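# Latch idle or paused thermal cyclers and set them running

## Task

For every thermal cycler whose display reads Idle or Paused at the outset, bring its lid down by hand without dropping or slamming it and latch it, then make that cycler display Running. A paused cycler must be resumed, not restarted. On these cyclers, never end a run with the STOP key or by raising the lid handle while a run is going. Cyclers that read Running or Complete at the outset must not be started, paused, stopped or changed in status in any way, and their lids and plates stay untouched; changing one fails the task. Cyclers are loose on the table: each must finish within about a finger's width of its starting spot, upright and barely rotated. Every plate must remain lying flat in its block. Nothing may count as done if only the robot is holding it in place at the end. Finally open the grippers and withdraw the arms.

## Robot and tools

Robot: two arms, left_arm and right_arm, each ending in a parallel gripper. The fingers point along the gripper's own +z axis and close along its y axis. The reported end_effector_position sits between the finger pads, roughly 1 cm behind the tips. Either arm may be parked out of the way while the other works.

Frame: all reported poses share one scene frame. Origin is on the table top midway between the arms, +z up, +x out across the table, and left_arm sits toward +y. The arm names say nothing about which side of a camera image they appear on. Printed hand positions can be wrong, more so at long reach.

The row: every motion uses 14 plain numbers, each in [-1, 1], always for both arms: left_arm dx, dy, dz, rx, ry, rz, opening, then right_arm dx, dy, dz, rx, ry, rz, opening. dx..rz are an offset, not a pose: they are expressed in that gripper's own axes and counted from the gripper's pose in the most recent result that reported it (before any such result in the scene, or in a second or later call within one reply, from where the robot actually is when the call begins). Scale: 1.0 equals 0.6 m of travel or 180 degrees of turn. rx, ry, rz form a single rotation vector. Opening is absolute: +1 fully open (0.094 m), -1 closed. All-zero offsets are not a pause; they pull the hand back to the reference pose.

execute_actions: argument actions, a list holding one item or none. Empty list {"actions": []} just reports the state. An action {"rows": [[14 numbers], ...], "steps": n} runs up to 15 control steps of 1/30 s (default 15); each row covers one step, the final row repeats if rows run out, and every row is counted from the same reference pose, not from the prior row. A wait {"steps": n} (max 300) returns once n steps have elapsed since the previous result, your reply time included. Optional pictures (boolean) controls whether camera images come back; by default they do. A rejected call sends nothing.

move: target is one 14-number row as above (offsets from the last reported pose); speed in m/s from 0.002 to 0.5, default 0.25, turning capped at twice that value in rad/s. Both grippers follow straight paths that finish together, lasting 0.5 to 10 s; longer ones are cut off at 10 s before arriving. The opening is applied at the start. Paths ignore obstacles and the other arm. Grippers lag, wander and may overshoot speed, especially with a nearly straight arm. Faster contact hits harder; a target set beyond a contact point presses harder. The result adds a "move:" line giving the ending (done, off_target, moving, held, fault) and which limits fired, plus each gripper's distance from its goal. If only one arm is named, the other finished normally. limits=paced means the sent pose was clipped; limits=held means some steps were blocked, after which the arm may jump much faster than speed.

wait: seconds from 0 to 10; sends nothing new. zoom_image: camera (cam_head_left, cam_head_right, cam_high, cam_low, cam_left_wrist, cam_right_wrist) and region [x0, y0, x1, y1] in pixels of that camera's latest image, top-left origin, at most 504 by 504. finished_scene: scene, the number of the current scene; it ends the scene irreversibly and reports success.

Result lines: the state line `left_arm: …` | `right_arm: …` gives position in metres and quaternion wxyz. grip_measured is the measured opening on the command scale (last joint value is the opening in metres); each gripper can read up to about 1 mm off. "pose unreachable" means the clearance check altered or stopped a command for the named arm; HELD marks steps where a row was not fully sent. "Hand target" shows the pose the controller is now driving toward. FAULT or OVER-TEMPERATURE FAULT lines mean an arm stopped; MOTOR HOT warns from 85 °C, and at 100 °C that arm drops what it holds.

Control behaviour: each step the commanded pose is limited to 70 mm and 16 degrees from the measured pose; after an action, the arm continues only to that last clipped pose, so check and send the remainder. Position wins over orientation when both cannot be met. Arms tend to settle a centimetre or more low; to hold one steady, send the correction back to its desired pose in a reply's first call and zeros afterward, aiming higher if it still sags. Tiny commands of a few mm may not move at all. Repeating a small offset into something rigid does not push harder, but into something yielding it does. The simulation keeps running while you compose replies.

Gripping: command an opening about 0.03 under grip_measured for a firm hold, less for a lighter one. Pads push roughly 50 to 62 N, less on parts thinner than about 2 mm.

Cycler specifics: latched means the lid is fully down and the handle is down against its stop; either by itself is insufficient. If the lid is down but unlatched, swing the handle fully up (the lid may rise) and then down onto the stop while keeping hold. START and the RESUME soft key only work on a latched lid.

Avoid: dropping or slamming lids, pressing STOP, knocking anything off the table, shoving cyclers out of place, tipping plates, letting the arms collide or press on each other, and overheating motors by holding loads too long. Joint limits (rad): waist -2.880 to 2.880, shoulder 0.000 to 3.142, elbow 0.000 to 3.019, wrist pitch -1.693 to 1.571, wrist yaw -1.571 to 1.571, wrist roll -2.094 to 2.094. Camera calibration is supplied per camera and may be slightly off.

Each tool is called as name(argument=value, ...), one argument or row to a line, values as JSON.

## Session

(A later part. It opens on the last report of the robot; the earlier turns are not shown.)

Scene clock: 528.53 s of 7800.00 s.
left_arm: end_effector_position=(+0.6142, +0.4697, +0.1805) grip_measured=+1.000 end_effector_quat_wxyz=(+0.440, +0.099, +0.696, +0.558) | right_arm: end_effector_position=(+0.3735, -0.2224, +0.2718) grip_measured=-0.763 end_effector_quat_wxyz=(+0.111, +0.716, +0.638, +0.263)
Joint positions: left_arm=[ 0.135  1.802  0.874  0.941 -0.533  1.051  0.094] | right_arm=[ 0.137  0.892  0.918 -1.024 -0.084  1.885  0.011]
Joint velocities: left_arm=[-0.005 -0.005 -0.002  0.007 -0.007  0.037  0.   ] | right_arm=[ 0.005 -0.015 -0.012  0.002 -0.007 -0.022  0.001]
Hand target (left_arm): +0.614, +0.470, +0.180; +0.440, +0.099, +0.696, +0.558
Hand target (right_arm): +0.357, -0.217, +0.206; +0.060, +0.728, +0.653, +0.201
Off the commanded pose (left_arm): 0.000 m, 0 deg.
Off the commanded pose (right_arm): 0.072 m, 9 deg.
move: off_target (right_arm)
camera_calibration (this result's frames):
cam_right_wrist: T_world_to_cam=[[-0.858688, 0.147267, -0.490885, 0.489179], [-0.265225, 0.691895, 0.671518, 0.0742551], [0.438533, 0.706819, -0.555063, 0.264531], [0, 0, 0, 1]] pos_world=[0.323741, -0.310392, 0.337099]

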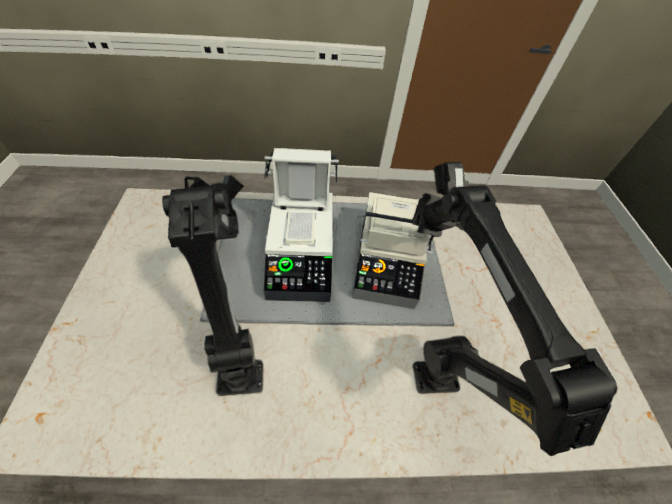

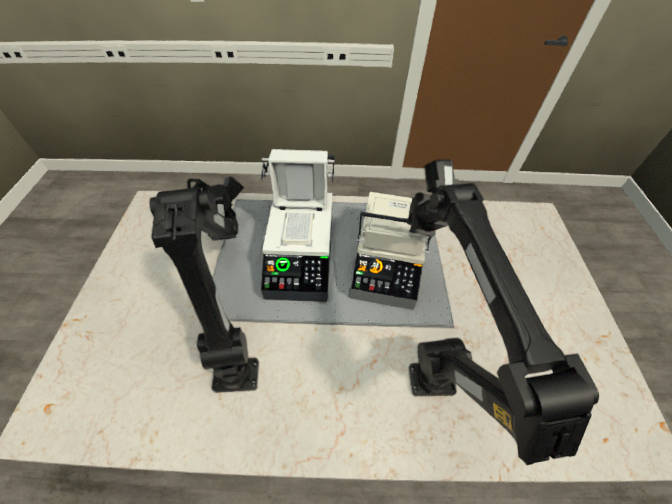

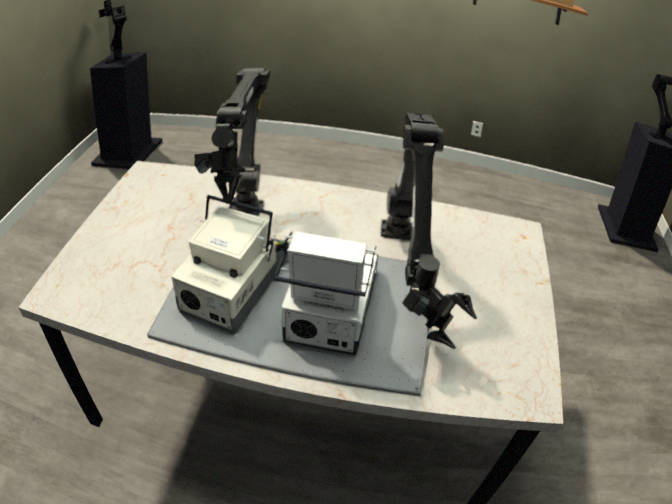

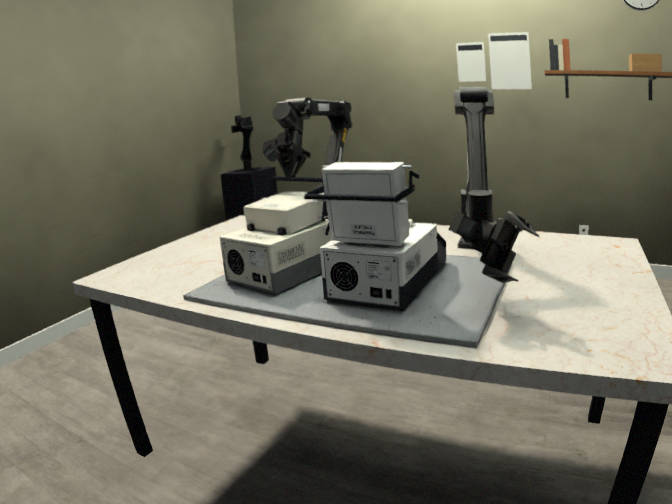

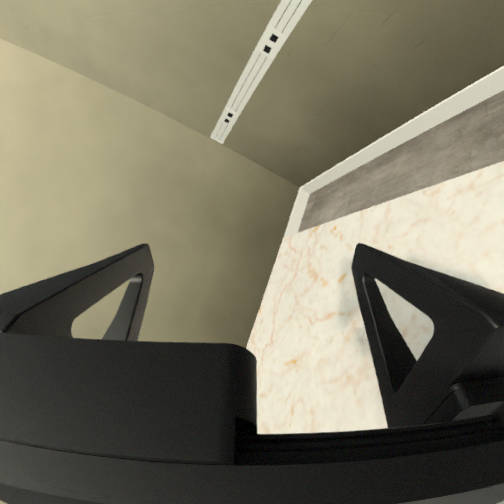

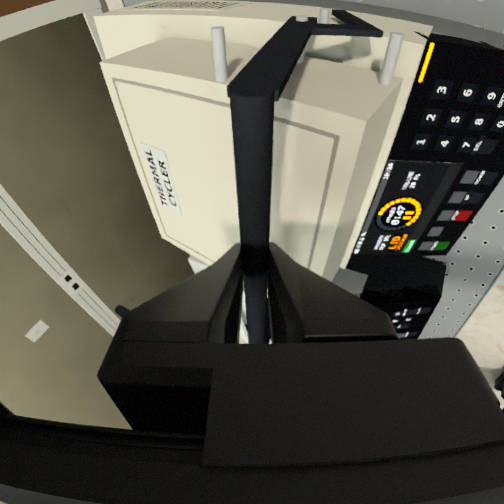

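move(
  target=[0,0,0,0,0,0,1,-0.01,0.12,0.04,0.17,-0.06,0,-0.78],
  speed=0.05,
)

move(
  target=[0,0,0,0,0,0,1,0,0,0.03,0,0,0,-0.78],
  speed=0.03,
)

move(
  target=[0,0,0,0,0,0,1,0,0,0.01,0,0,0,-0.45],
  speed=0.03,
)

zoom_image(
  camera="cam_low",
  region=[200,160,400,310],
)

Scene clock: 546.23 s of 7800.00 s.
left_arm: end_effector_position=(+0.6142, +0.4697, +0.1805) grip_measured=+1.000 end_effector_quat_wxyz=(+0.440, +0.099, +0.696, +0.558) | right_arm: end_effector_position=(+0.4309, -0.2313, +0.2813) grip_measured=-0.763 end_effector_quat_wxyz=(-0.028, +0.751, +0.659, +0.017)
Joint positions: left_arm=[ 0.135  1.802  0.874  0.941 -0.533  1.051  0.094] | right_arm=[ 0.099  1.403  1.433 -1.604 -0.065  1.837  0.011]
Joint velocities: left_arm=[-0.015 -0.005  0.007 -0.002 -0.037 -0.022  0.   ] | right_arm=[-0.015 -0.024  0.002 -0.007 -0.081  0.022 -0.001]
Hand target (left_arm): +0.614, +0.470, +0.180; +0.440, +0.099, +0.696, +0.558
Hand target (right_arm): +0.446, -0.234, +0.286; -0.019, +0.739, +0.674, +0.016
Off the commanded pose (left_arm): 0.000 m, 0 deg.
Off the commanded pose (right_arm): 0.017 m, 2 deg.
After step 90, 8.80 s passed at rest.
move: off_target (right_arm)
camera_calibration (this result's frames):
cam_right_wrist: T_world_to_cam=[[-0.993053, 0.114663, 0.0264113, 0.44933], [0.105814, 0.772071, 0.626666, -0.0395434], [0.0514642, 0.625107, -0.778841, 0.461806], [0, 0, 0, 1]] pos_world=[0.426627, -0.30967, 0.372587]

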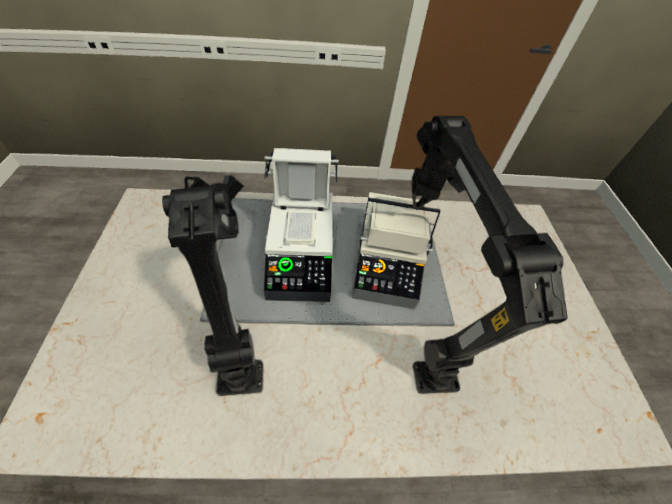

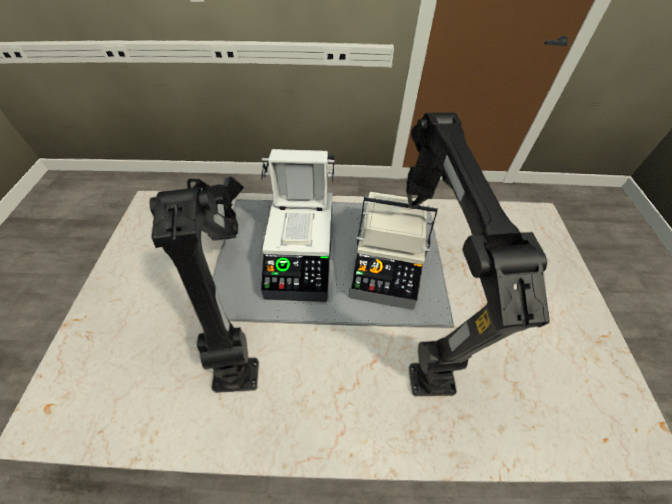

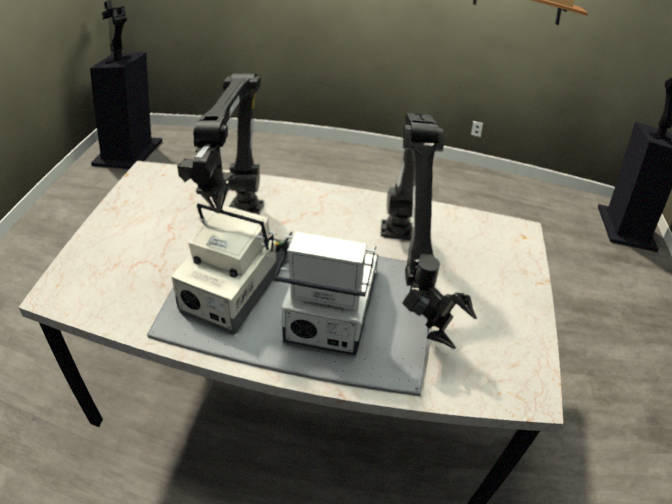

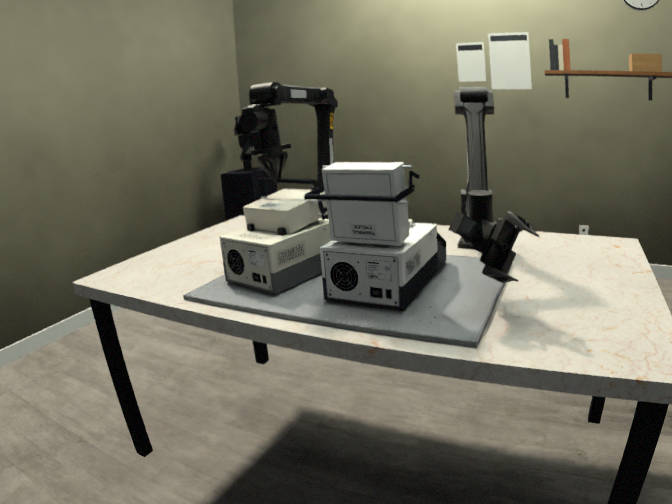

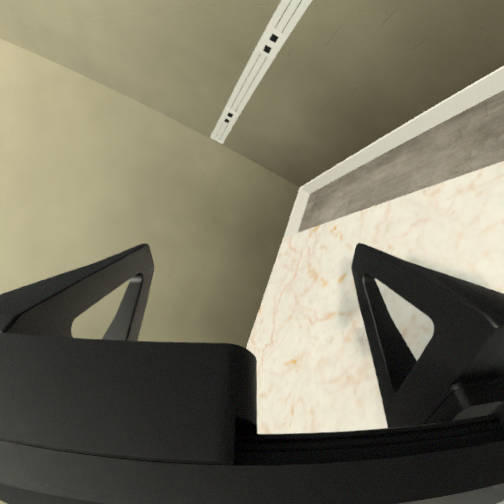

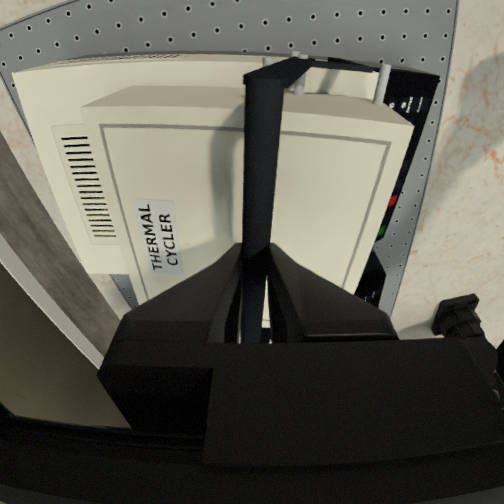

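Scene clock: 547.07 s of 7800.00 s.
left_arm: end_effector_position=(+0.6142, +0.4697, +0.1805) grip_measured=+1.000 end_effector_quat_wxyz=(+0.440, +0.099, +0.696, +0.558) | right_arm: end_effector_position=(+0.4293, -0.2309, +0.2798) grip_measured=-0.763 end_effector_quat_wxyz=(-0.023, +0.754, +0.655, +0.027)
Joint positions: left_arm=[ 0.135  1.802  0.874  0.941 -0.533  1.051  0.094] | right_arm=[ 0.099  1.385  1.411 -1.578 -0.068  1.848  0.011]
Joint velocities: left_arm=[-0.005 -0.005 -0.002 -0.002  0.037  0.022  0.   ] | right_arm=[-0.005 -0.015 -0.012  0.007 -0.081 -0.066 -0.   ]
Hand target (left_arm): +0.614, +0.470, +0.180; +0.440, +0.099, +0.696, +0.558
Hand target (right_arm): +0.430, -0.230, +0.264; -0.028, +0.751, +0.659, +0.017
Off the commanded pose (left_arm): 0.000 m, 0 deg.
Off the commanded pose (right_arm): 0.017 m, 1 deg.
move: off_target (right_arm)
camera_calibration (this result's frames):
cam_right_wrist: T_world_to_cam=[[-0.99212, 0.125119, 0.00649638, 0.455309], [0.100899, 0.767178, 0.633449, -0.0395708], [0.0742725, 0.629113, -0.773757, 0.450224], [0, 0, 0, 1]] pos_world=[0.422274, -0.309852, 0.370473]

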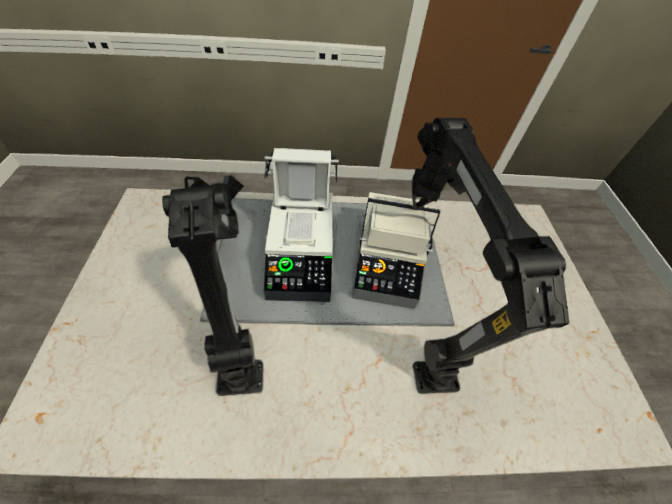

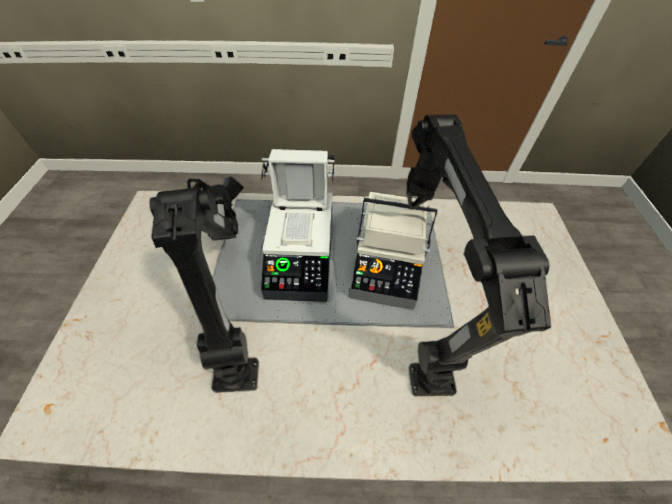

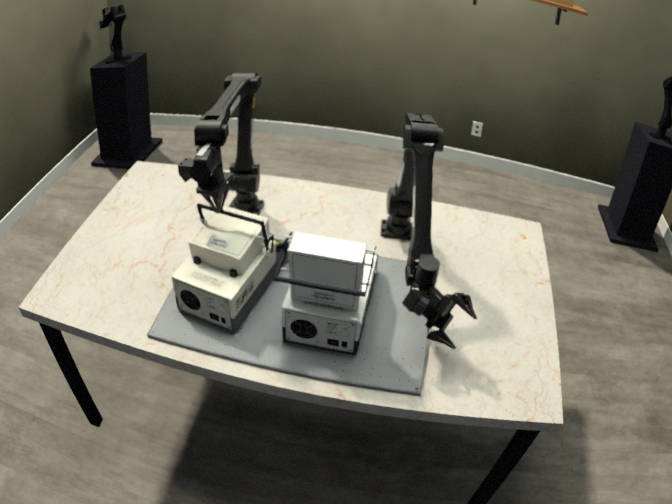

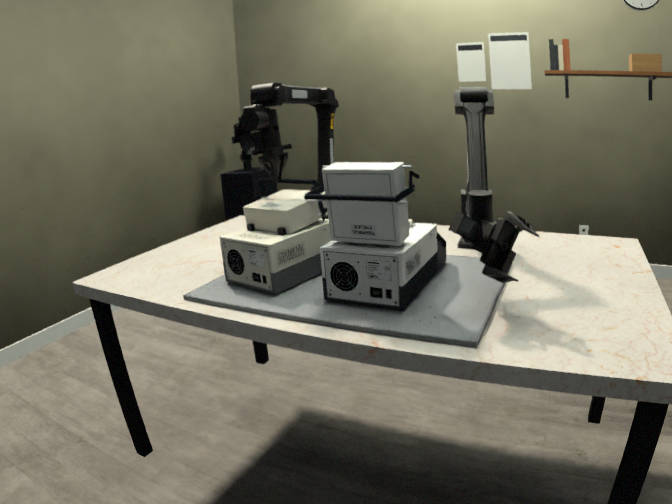

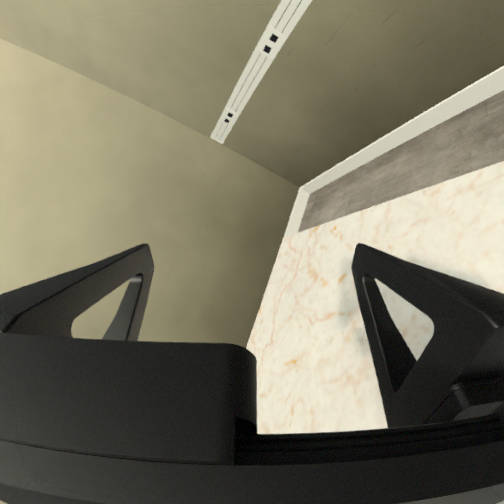

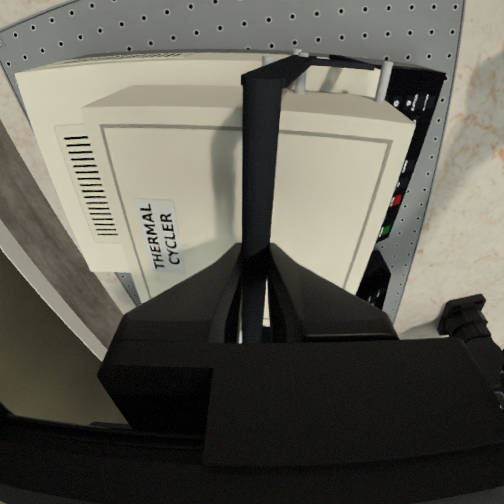

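Scene clock: 547.77 s of 7800.00 s.
left_arm: end_effector_position=(+0.6142, +0.4697, +0.1805) grip_measured=+1.000 end_effector_quat_wxyz=(+0.440, +0.099, +0.696, +0.558) | right_arm: end_effector_position=(+0.4267, -0.2312, +0.2760) grip_measured=-0.452 end_effector_quat_wxyz=(-0.026, +0.755, +0.655, +0.023)
Joint positions: left_arm=[ 0.135  1.802  0.874  0.941 -0.533  1.051  0.094] | right_arm=[ 0.099  1.384  1.4   -1.578 -0.068  1.848  0.026]
Joint velocities: left_arm=[-0.015  0.005 -0.002 -0.027  0.007  0.066  0.   ] | right_arm=[-0.015 -0.005 -0.007 -0.007  0.066 -0.095 -0.001]
Hand target (left_arm): +0.614, +0.470, +0.180; +0.440, +0.099, +0.696, +0.558
Hand target (right_arm): +0.429, -0.230, +0.274; -0.023, +0.754, +0.656, +0.026
Off the commanded pose (left_arm): 0.000 m, 0 deg.
Off the commanded pose (right_arm): 0.004 m, 1 deg.
move: done
camera_calibration (this result's frames):
cam_right_wrist: T_world_to_cam=[[-0.992009, 0.125125, 0.0161747, 0.450041], [0.107143, 0.767793, 0.631676, -0.0386928], [0.0666193, 0.628361, -0.775064, 0.451103], [0, 0, 0, 1]] pos_world=[0.420539, -0.310059, 0.366796]

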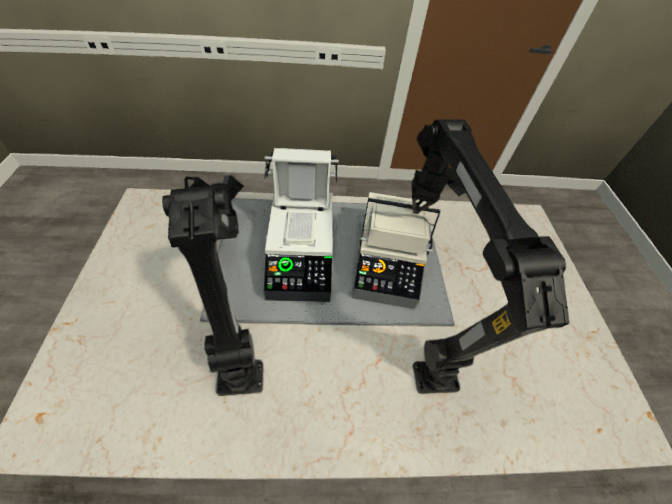

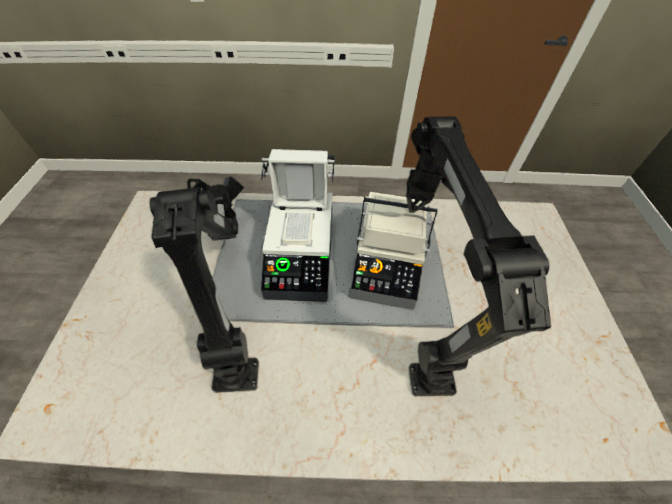

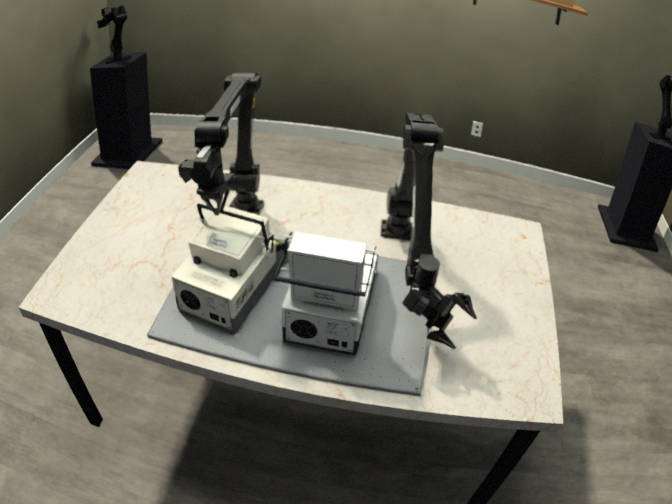

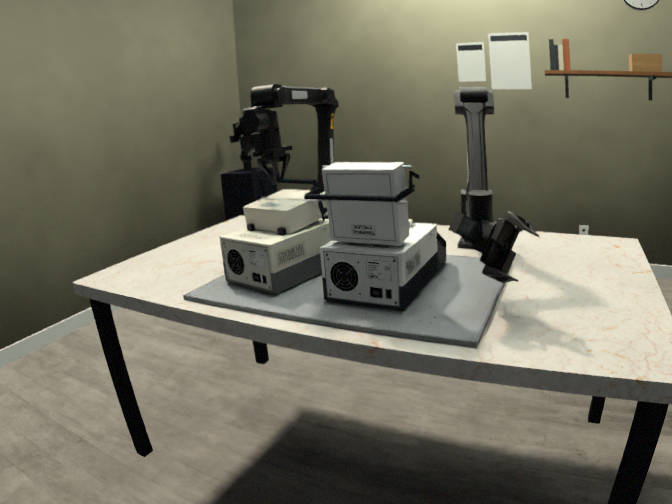

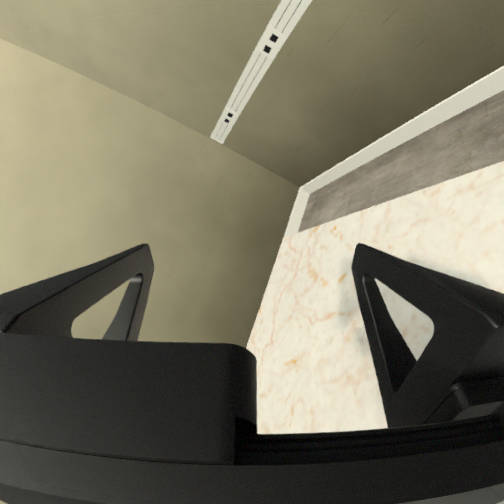

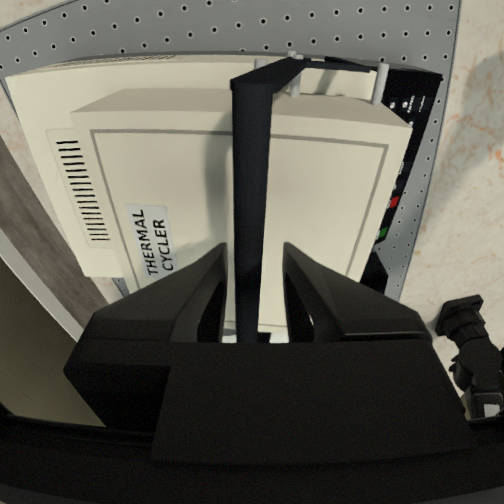

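Region (200, 160, 400, 310) of cam_low's 672x504 image, scaled by 2.520, with more detail than that image has; it fills the top 378 rows of this view, and the rest is white.

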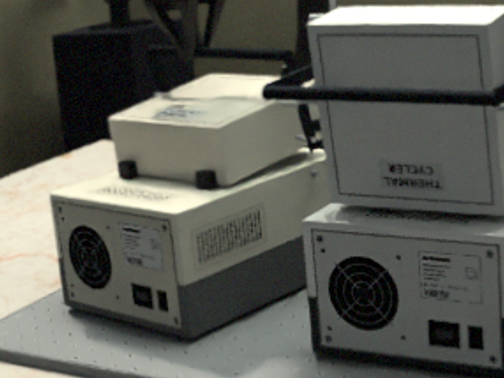

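move(
  target=[0,0,0,0,0,0,1,0,0.06,0.0,0,0,0,-0.45],
  speed=0.03,
)

move(
  target=[0,0,0,0,0,0,1,0,0.02,0.09,0,0,0,-0.45],
  speed=0.03,
)

zoom_image(
  camera="cam_low",
  region=[200,160,400,310],
)

Scene clock: 557.20 s of 7800.00 s.
left_arm: end_effector_position=(+0.6142, +0.4697, +0.1805) grip_measured=+1.000 end_effector_quat_wxyz=(+0.440, +0.099, +0.696, +0.558) | right_arm: end_effector_position=(+0.4367, -0.2334, +0.2619) grip_measured=-0.451 end_effector_quat_wxyz=(-0.040, +0.758, +0.652, +0.002)
Joint positions: left_arm=[ 0.135  1.802  0.874  0.941 -0.533  1.051  0.094] | right_arm=[ 0.091  1.44   1.42  -1.591 -0.068  1.848  0.026]
Joint velocities: left_arm=[-0.005 -0.005 -0.007  0.007 -0.022  0.007  0.   ] | right_arm=[-0.005 -0.015  0.007  0.017 -0.066 -0.007 -0.   ]
Hand target (left_arm): +0.614, +0.470, +0.180; +0.440, +0.099, +0.696, +0.558
Hand target (right_arm): +0.461, -0.236, +0.276; -0.026, +0.755, +0.655, +0.022
Off the commanded pose (left_arm): 0.000 m, 0 deg.
Off the commanded pose (right_arm): 0.029 m, 3 deg.
After step 90, 5.00 s passed at rest.
move: off_target (right_arm)
camera_calibration (this result's frames):
cam_right_wrist: T_world_to_cam=[[-0.989028, 0.133319, 0.0636409, 0.448701], [0.14384, 0.770845, 0.620571, -0.0416775], [0.0336767, 0.622916, -0.781563, 0.455678], [0, 0, 0, 1]] pos_world=[0.434427, -0.311543, 0.353449]

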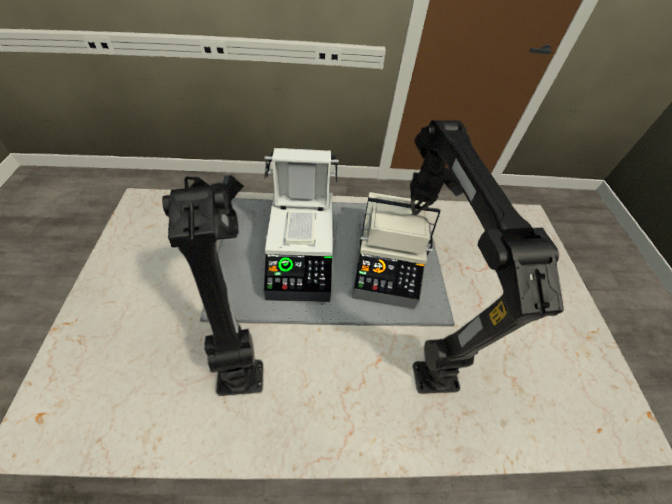

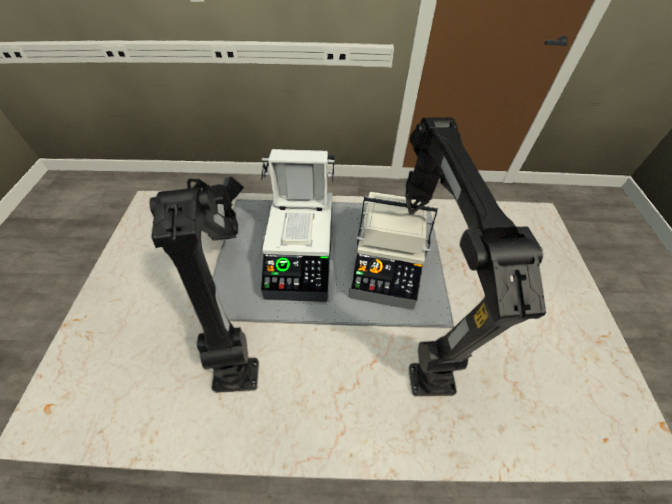

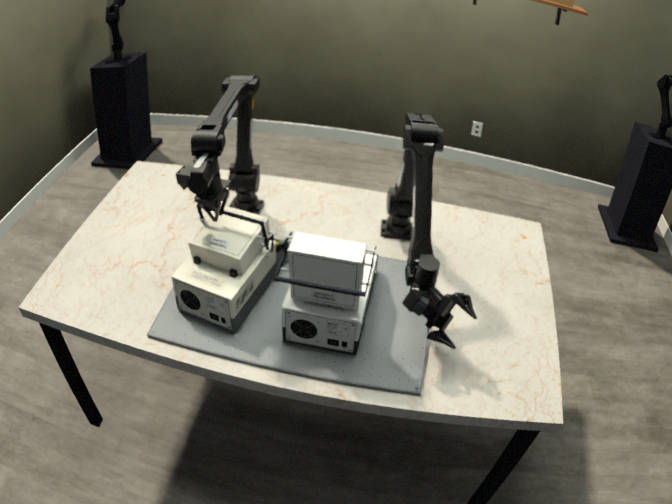

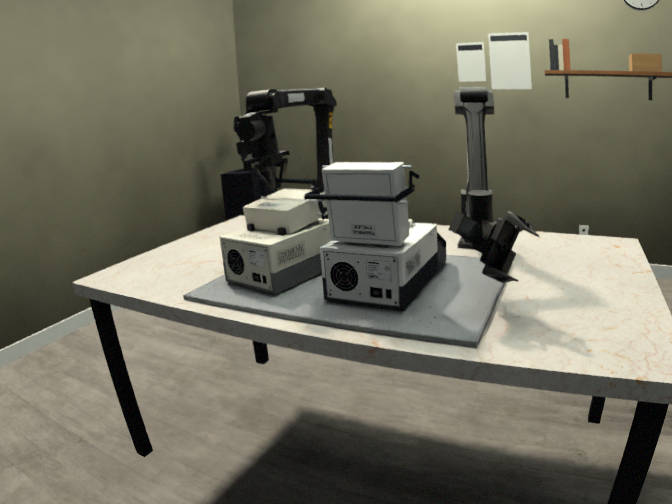

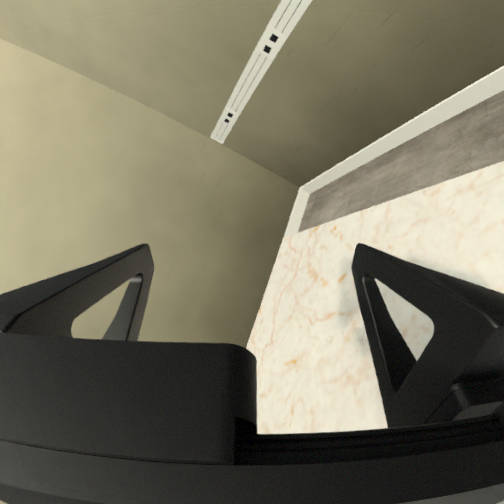

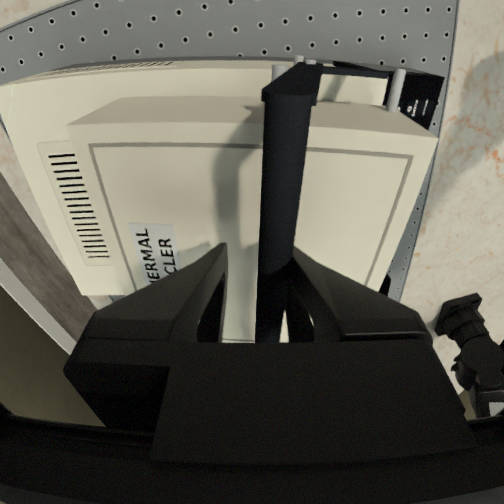

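Scene clock: 559.27 s of 7800.00 s.
left_arm: end_effector_position=(+0.6142, +0.4697, +0.1805) grip_measured=+1.000 end_effector_quat_wxyz=(+0.440, +0.099, +0.696, +0.558) | right_arm: end_effector_position=(+0.4347, -0.2332, +0.2333) grip_measured=-0.451 end_effector_quat_wxyz=(-0.039, +0.758, +0.651, +0.005)
Joint positions: left_arm=[ 0.135  1.802  0.874  0.941 -0.533  1.051  0.094] | right_arm=[ 0.091  1.436  1.341 -1.511 -0.07   1.848  0.026]
Joint velocities: left_arm=[-0.005  0.005 -0.007 -0.017 -0.007  0.081  0.   ] | right_arm=[-0.005 -0.015 -0.007  0.002 -0.051  0.007  0.   ]
Hand target (left_arm): +0.614, +0.470, +0.180; +0.440, +0.099, +0.696, +0.558
Hand target (right_arm): +0.444, -0.231, +0.208; -0.040, +0.757, +0.652, +0.002
Off the commanded pose (left_arm): 0.000 m, 0 deg.
Off the commanded pose (right_arm): 0.028 m, 0 deg.
move: off_target (right_arm)
camera_calibration (this result's frames):
cam_right_wrist: T_world_to_cam=[[-0.989257, 0.133621, 0.0592986, 0.449618], [0.14127, 0.76947, 0.622864, -0.0234801], [0.0375991, 0.624549, -0.78008, 0.431624], [0, 0, 0, 1]] pos_world=[0.431876, -0.311582, 0.324665]

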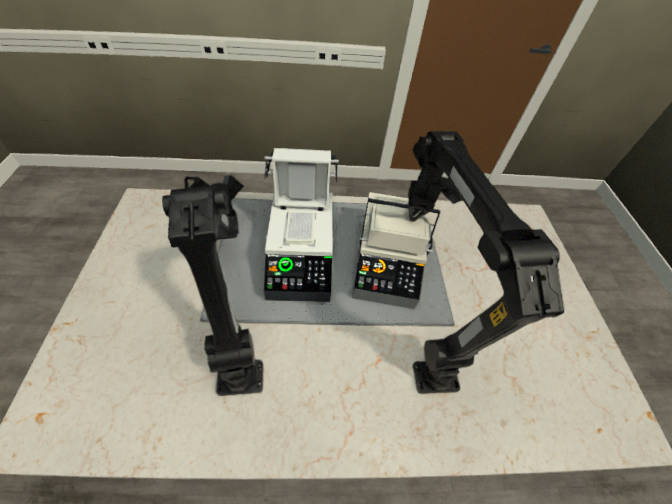

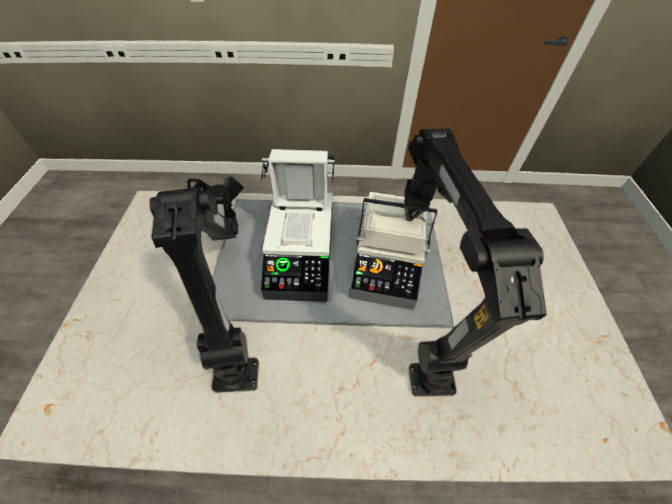

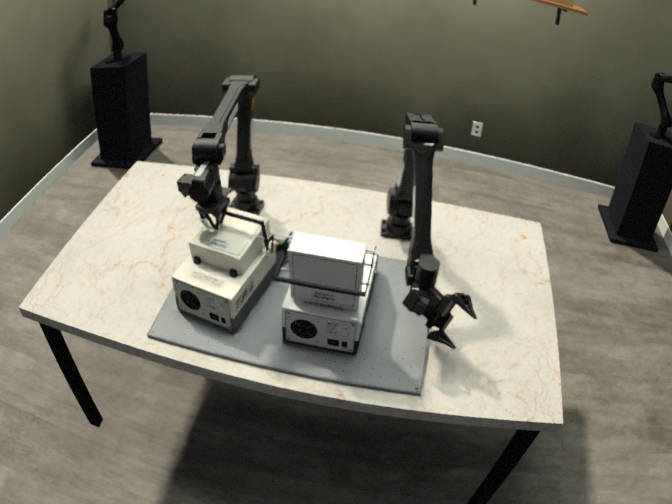

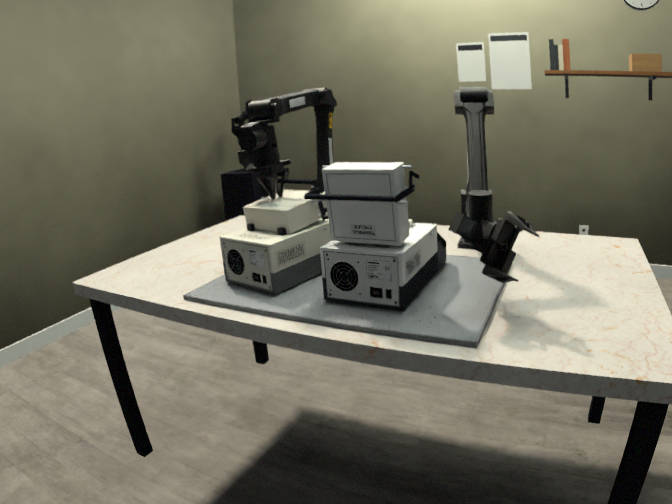

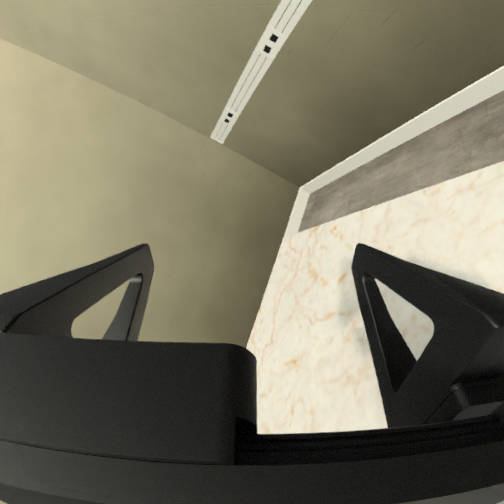

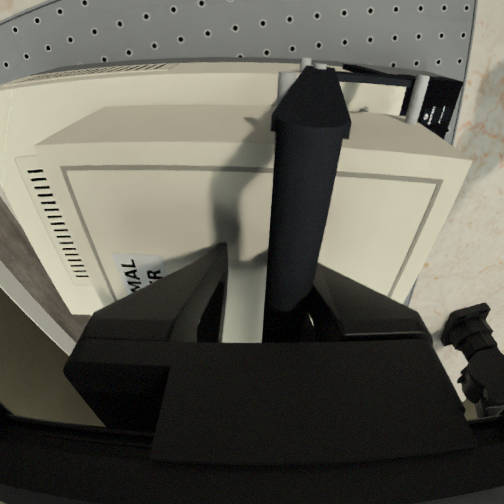

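Region (200, 160, 400, 310) of cam_low's 672x504 image, scaled by 2.520, with more detail than that image has; it fills the top 378 rows of this view, and the rest is white.

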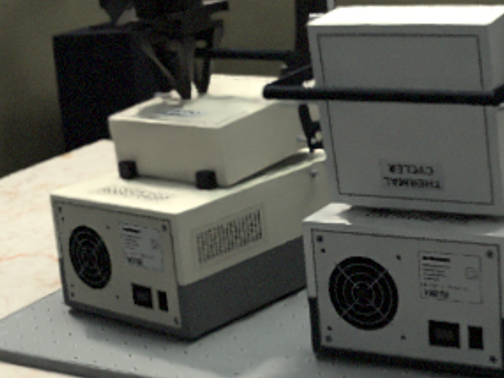

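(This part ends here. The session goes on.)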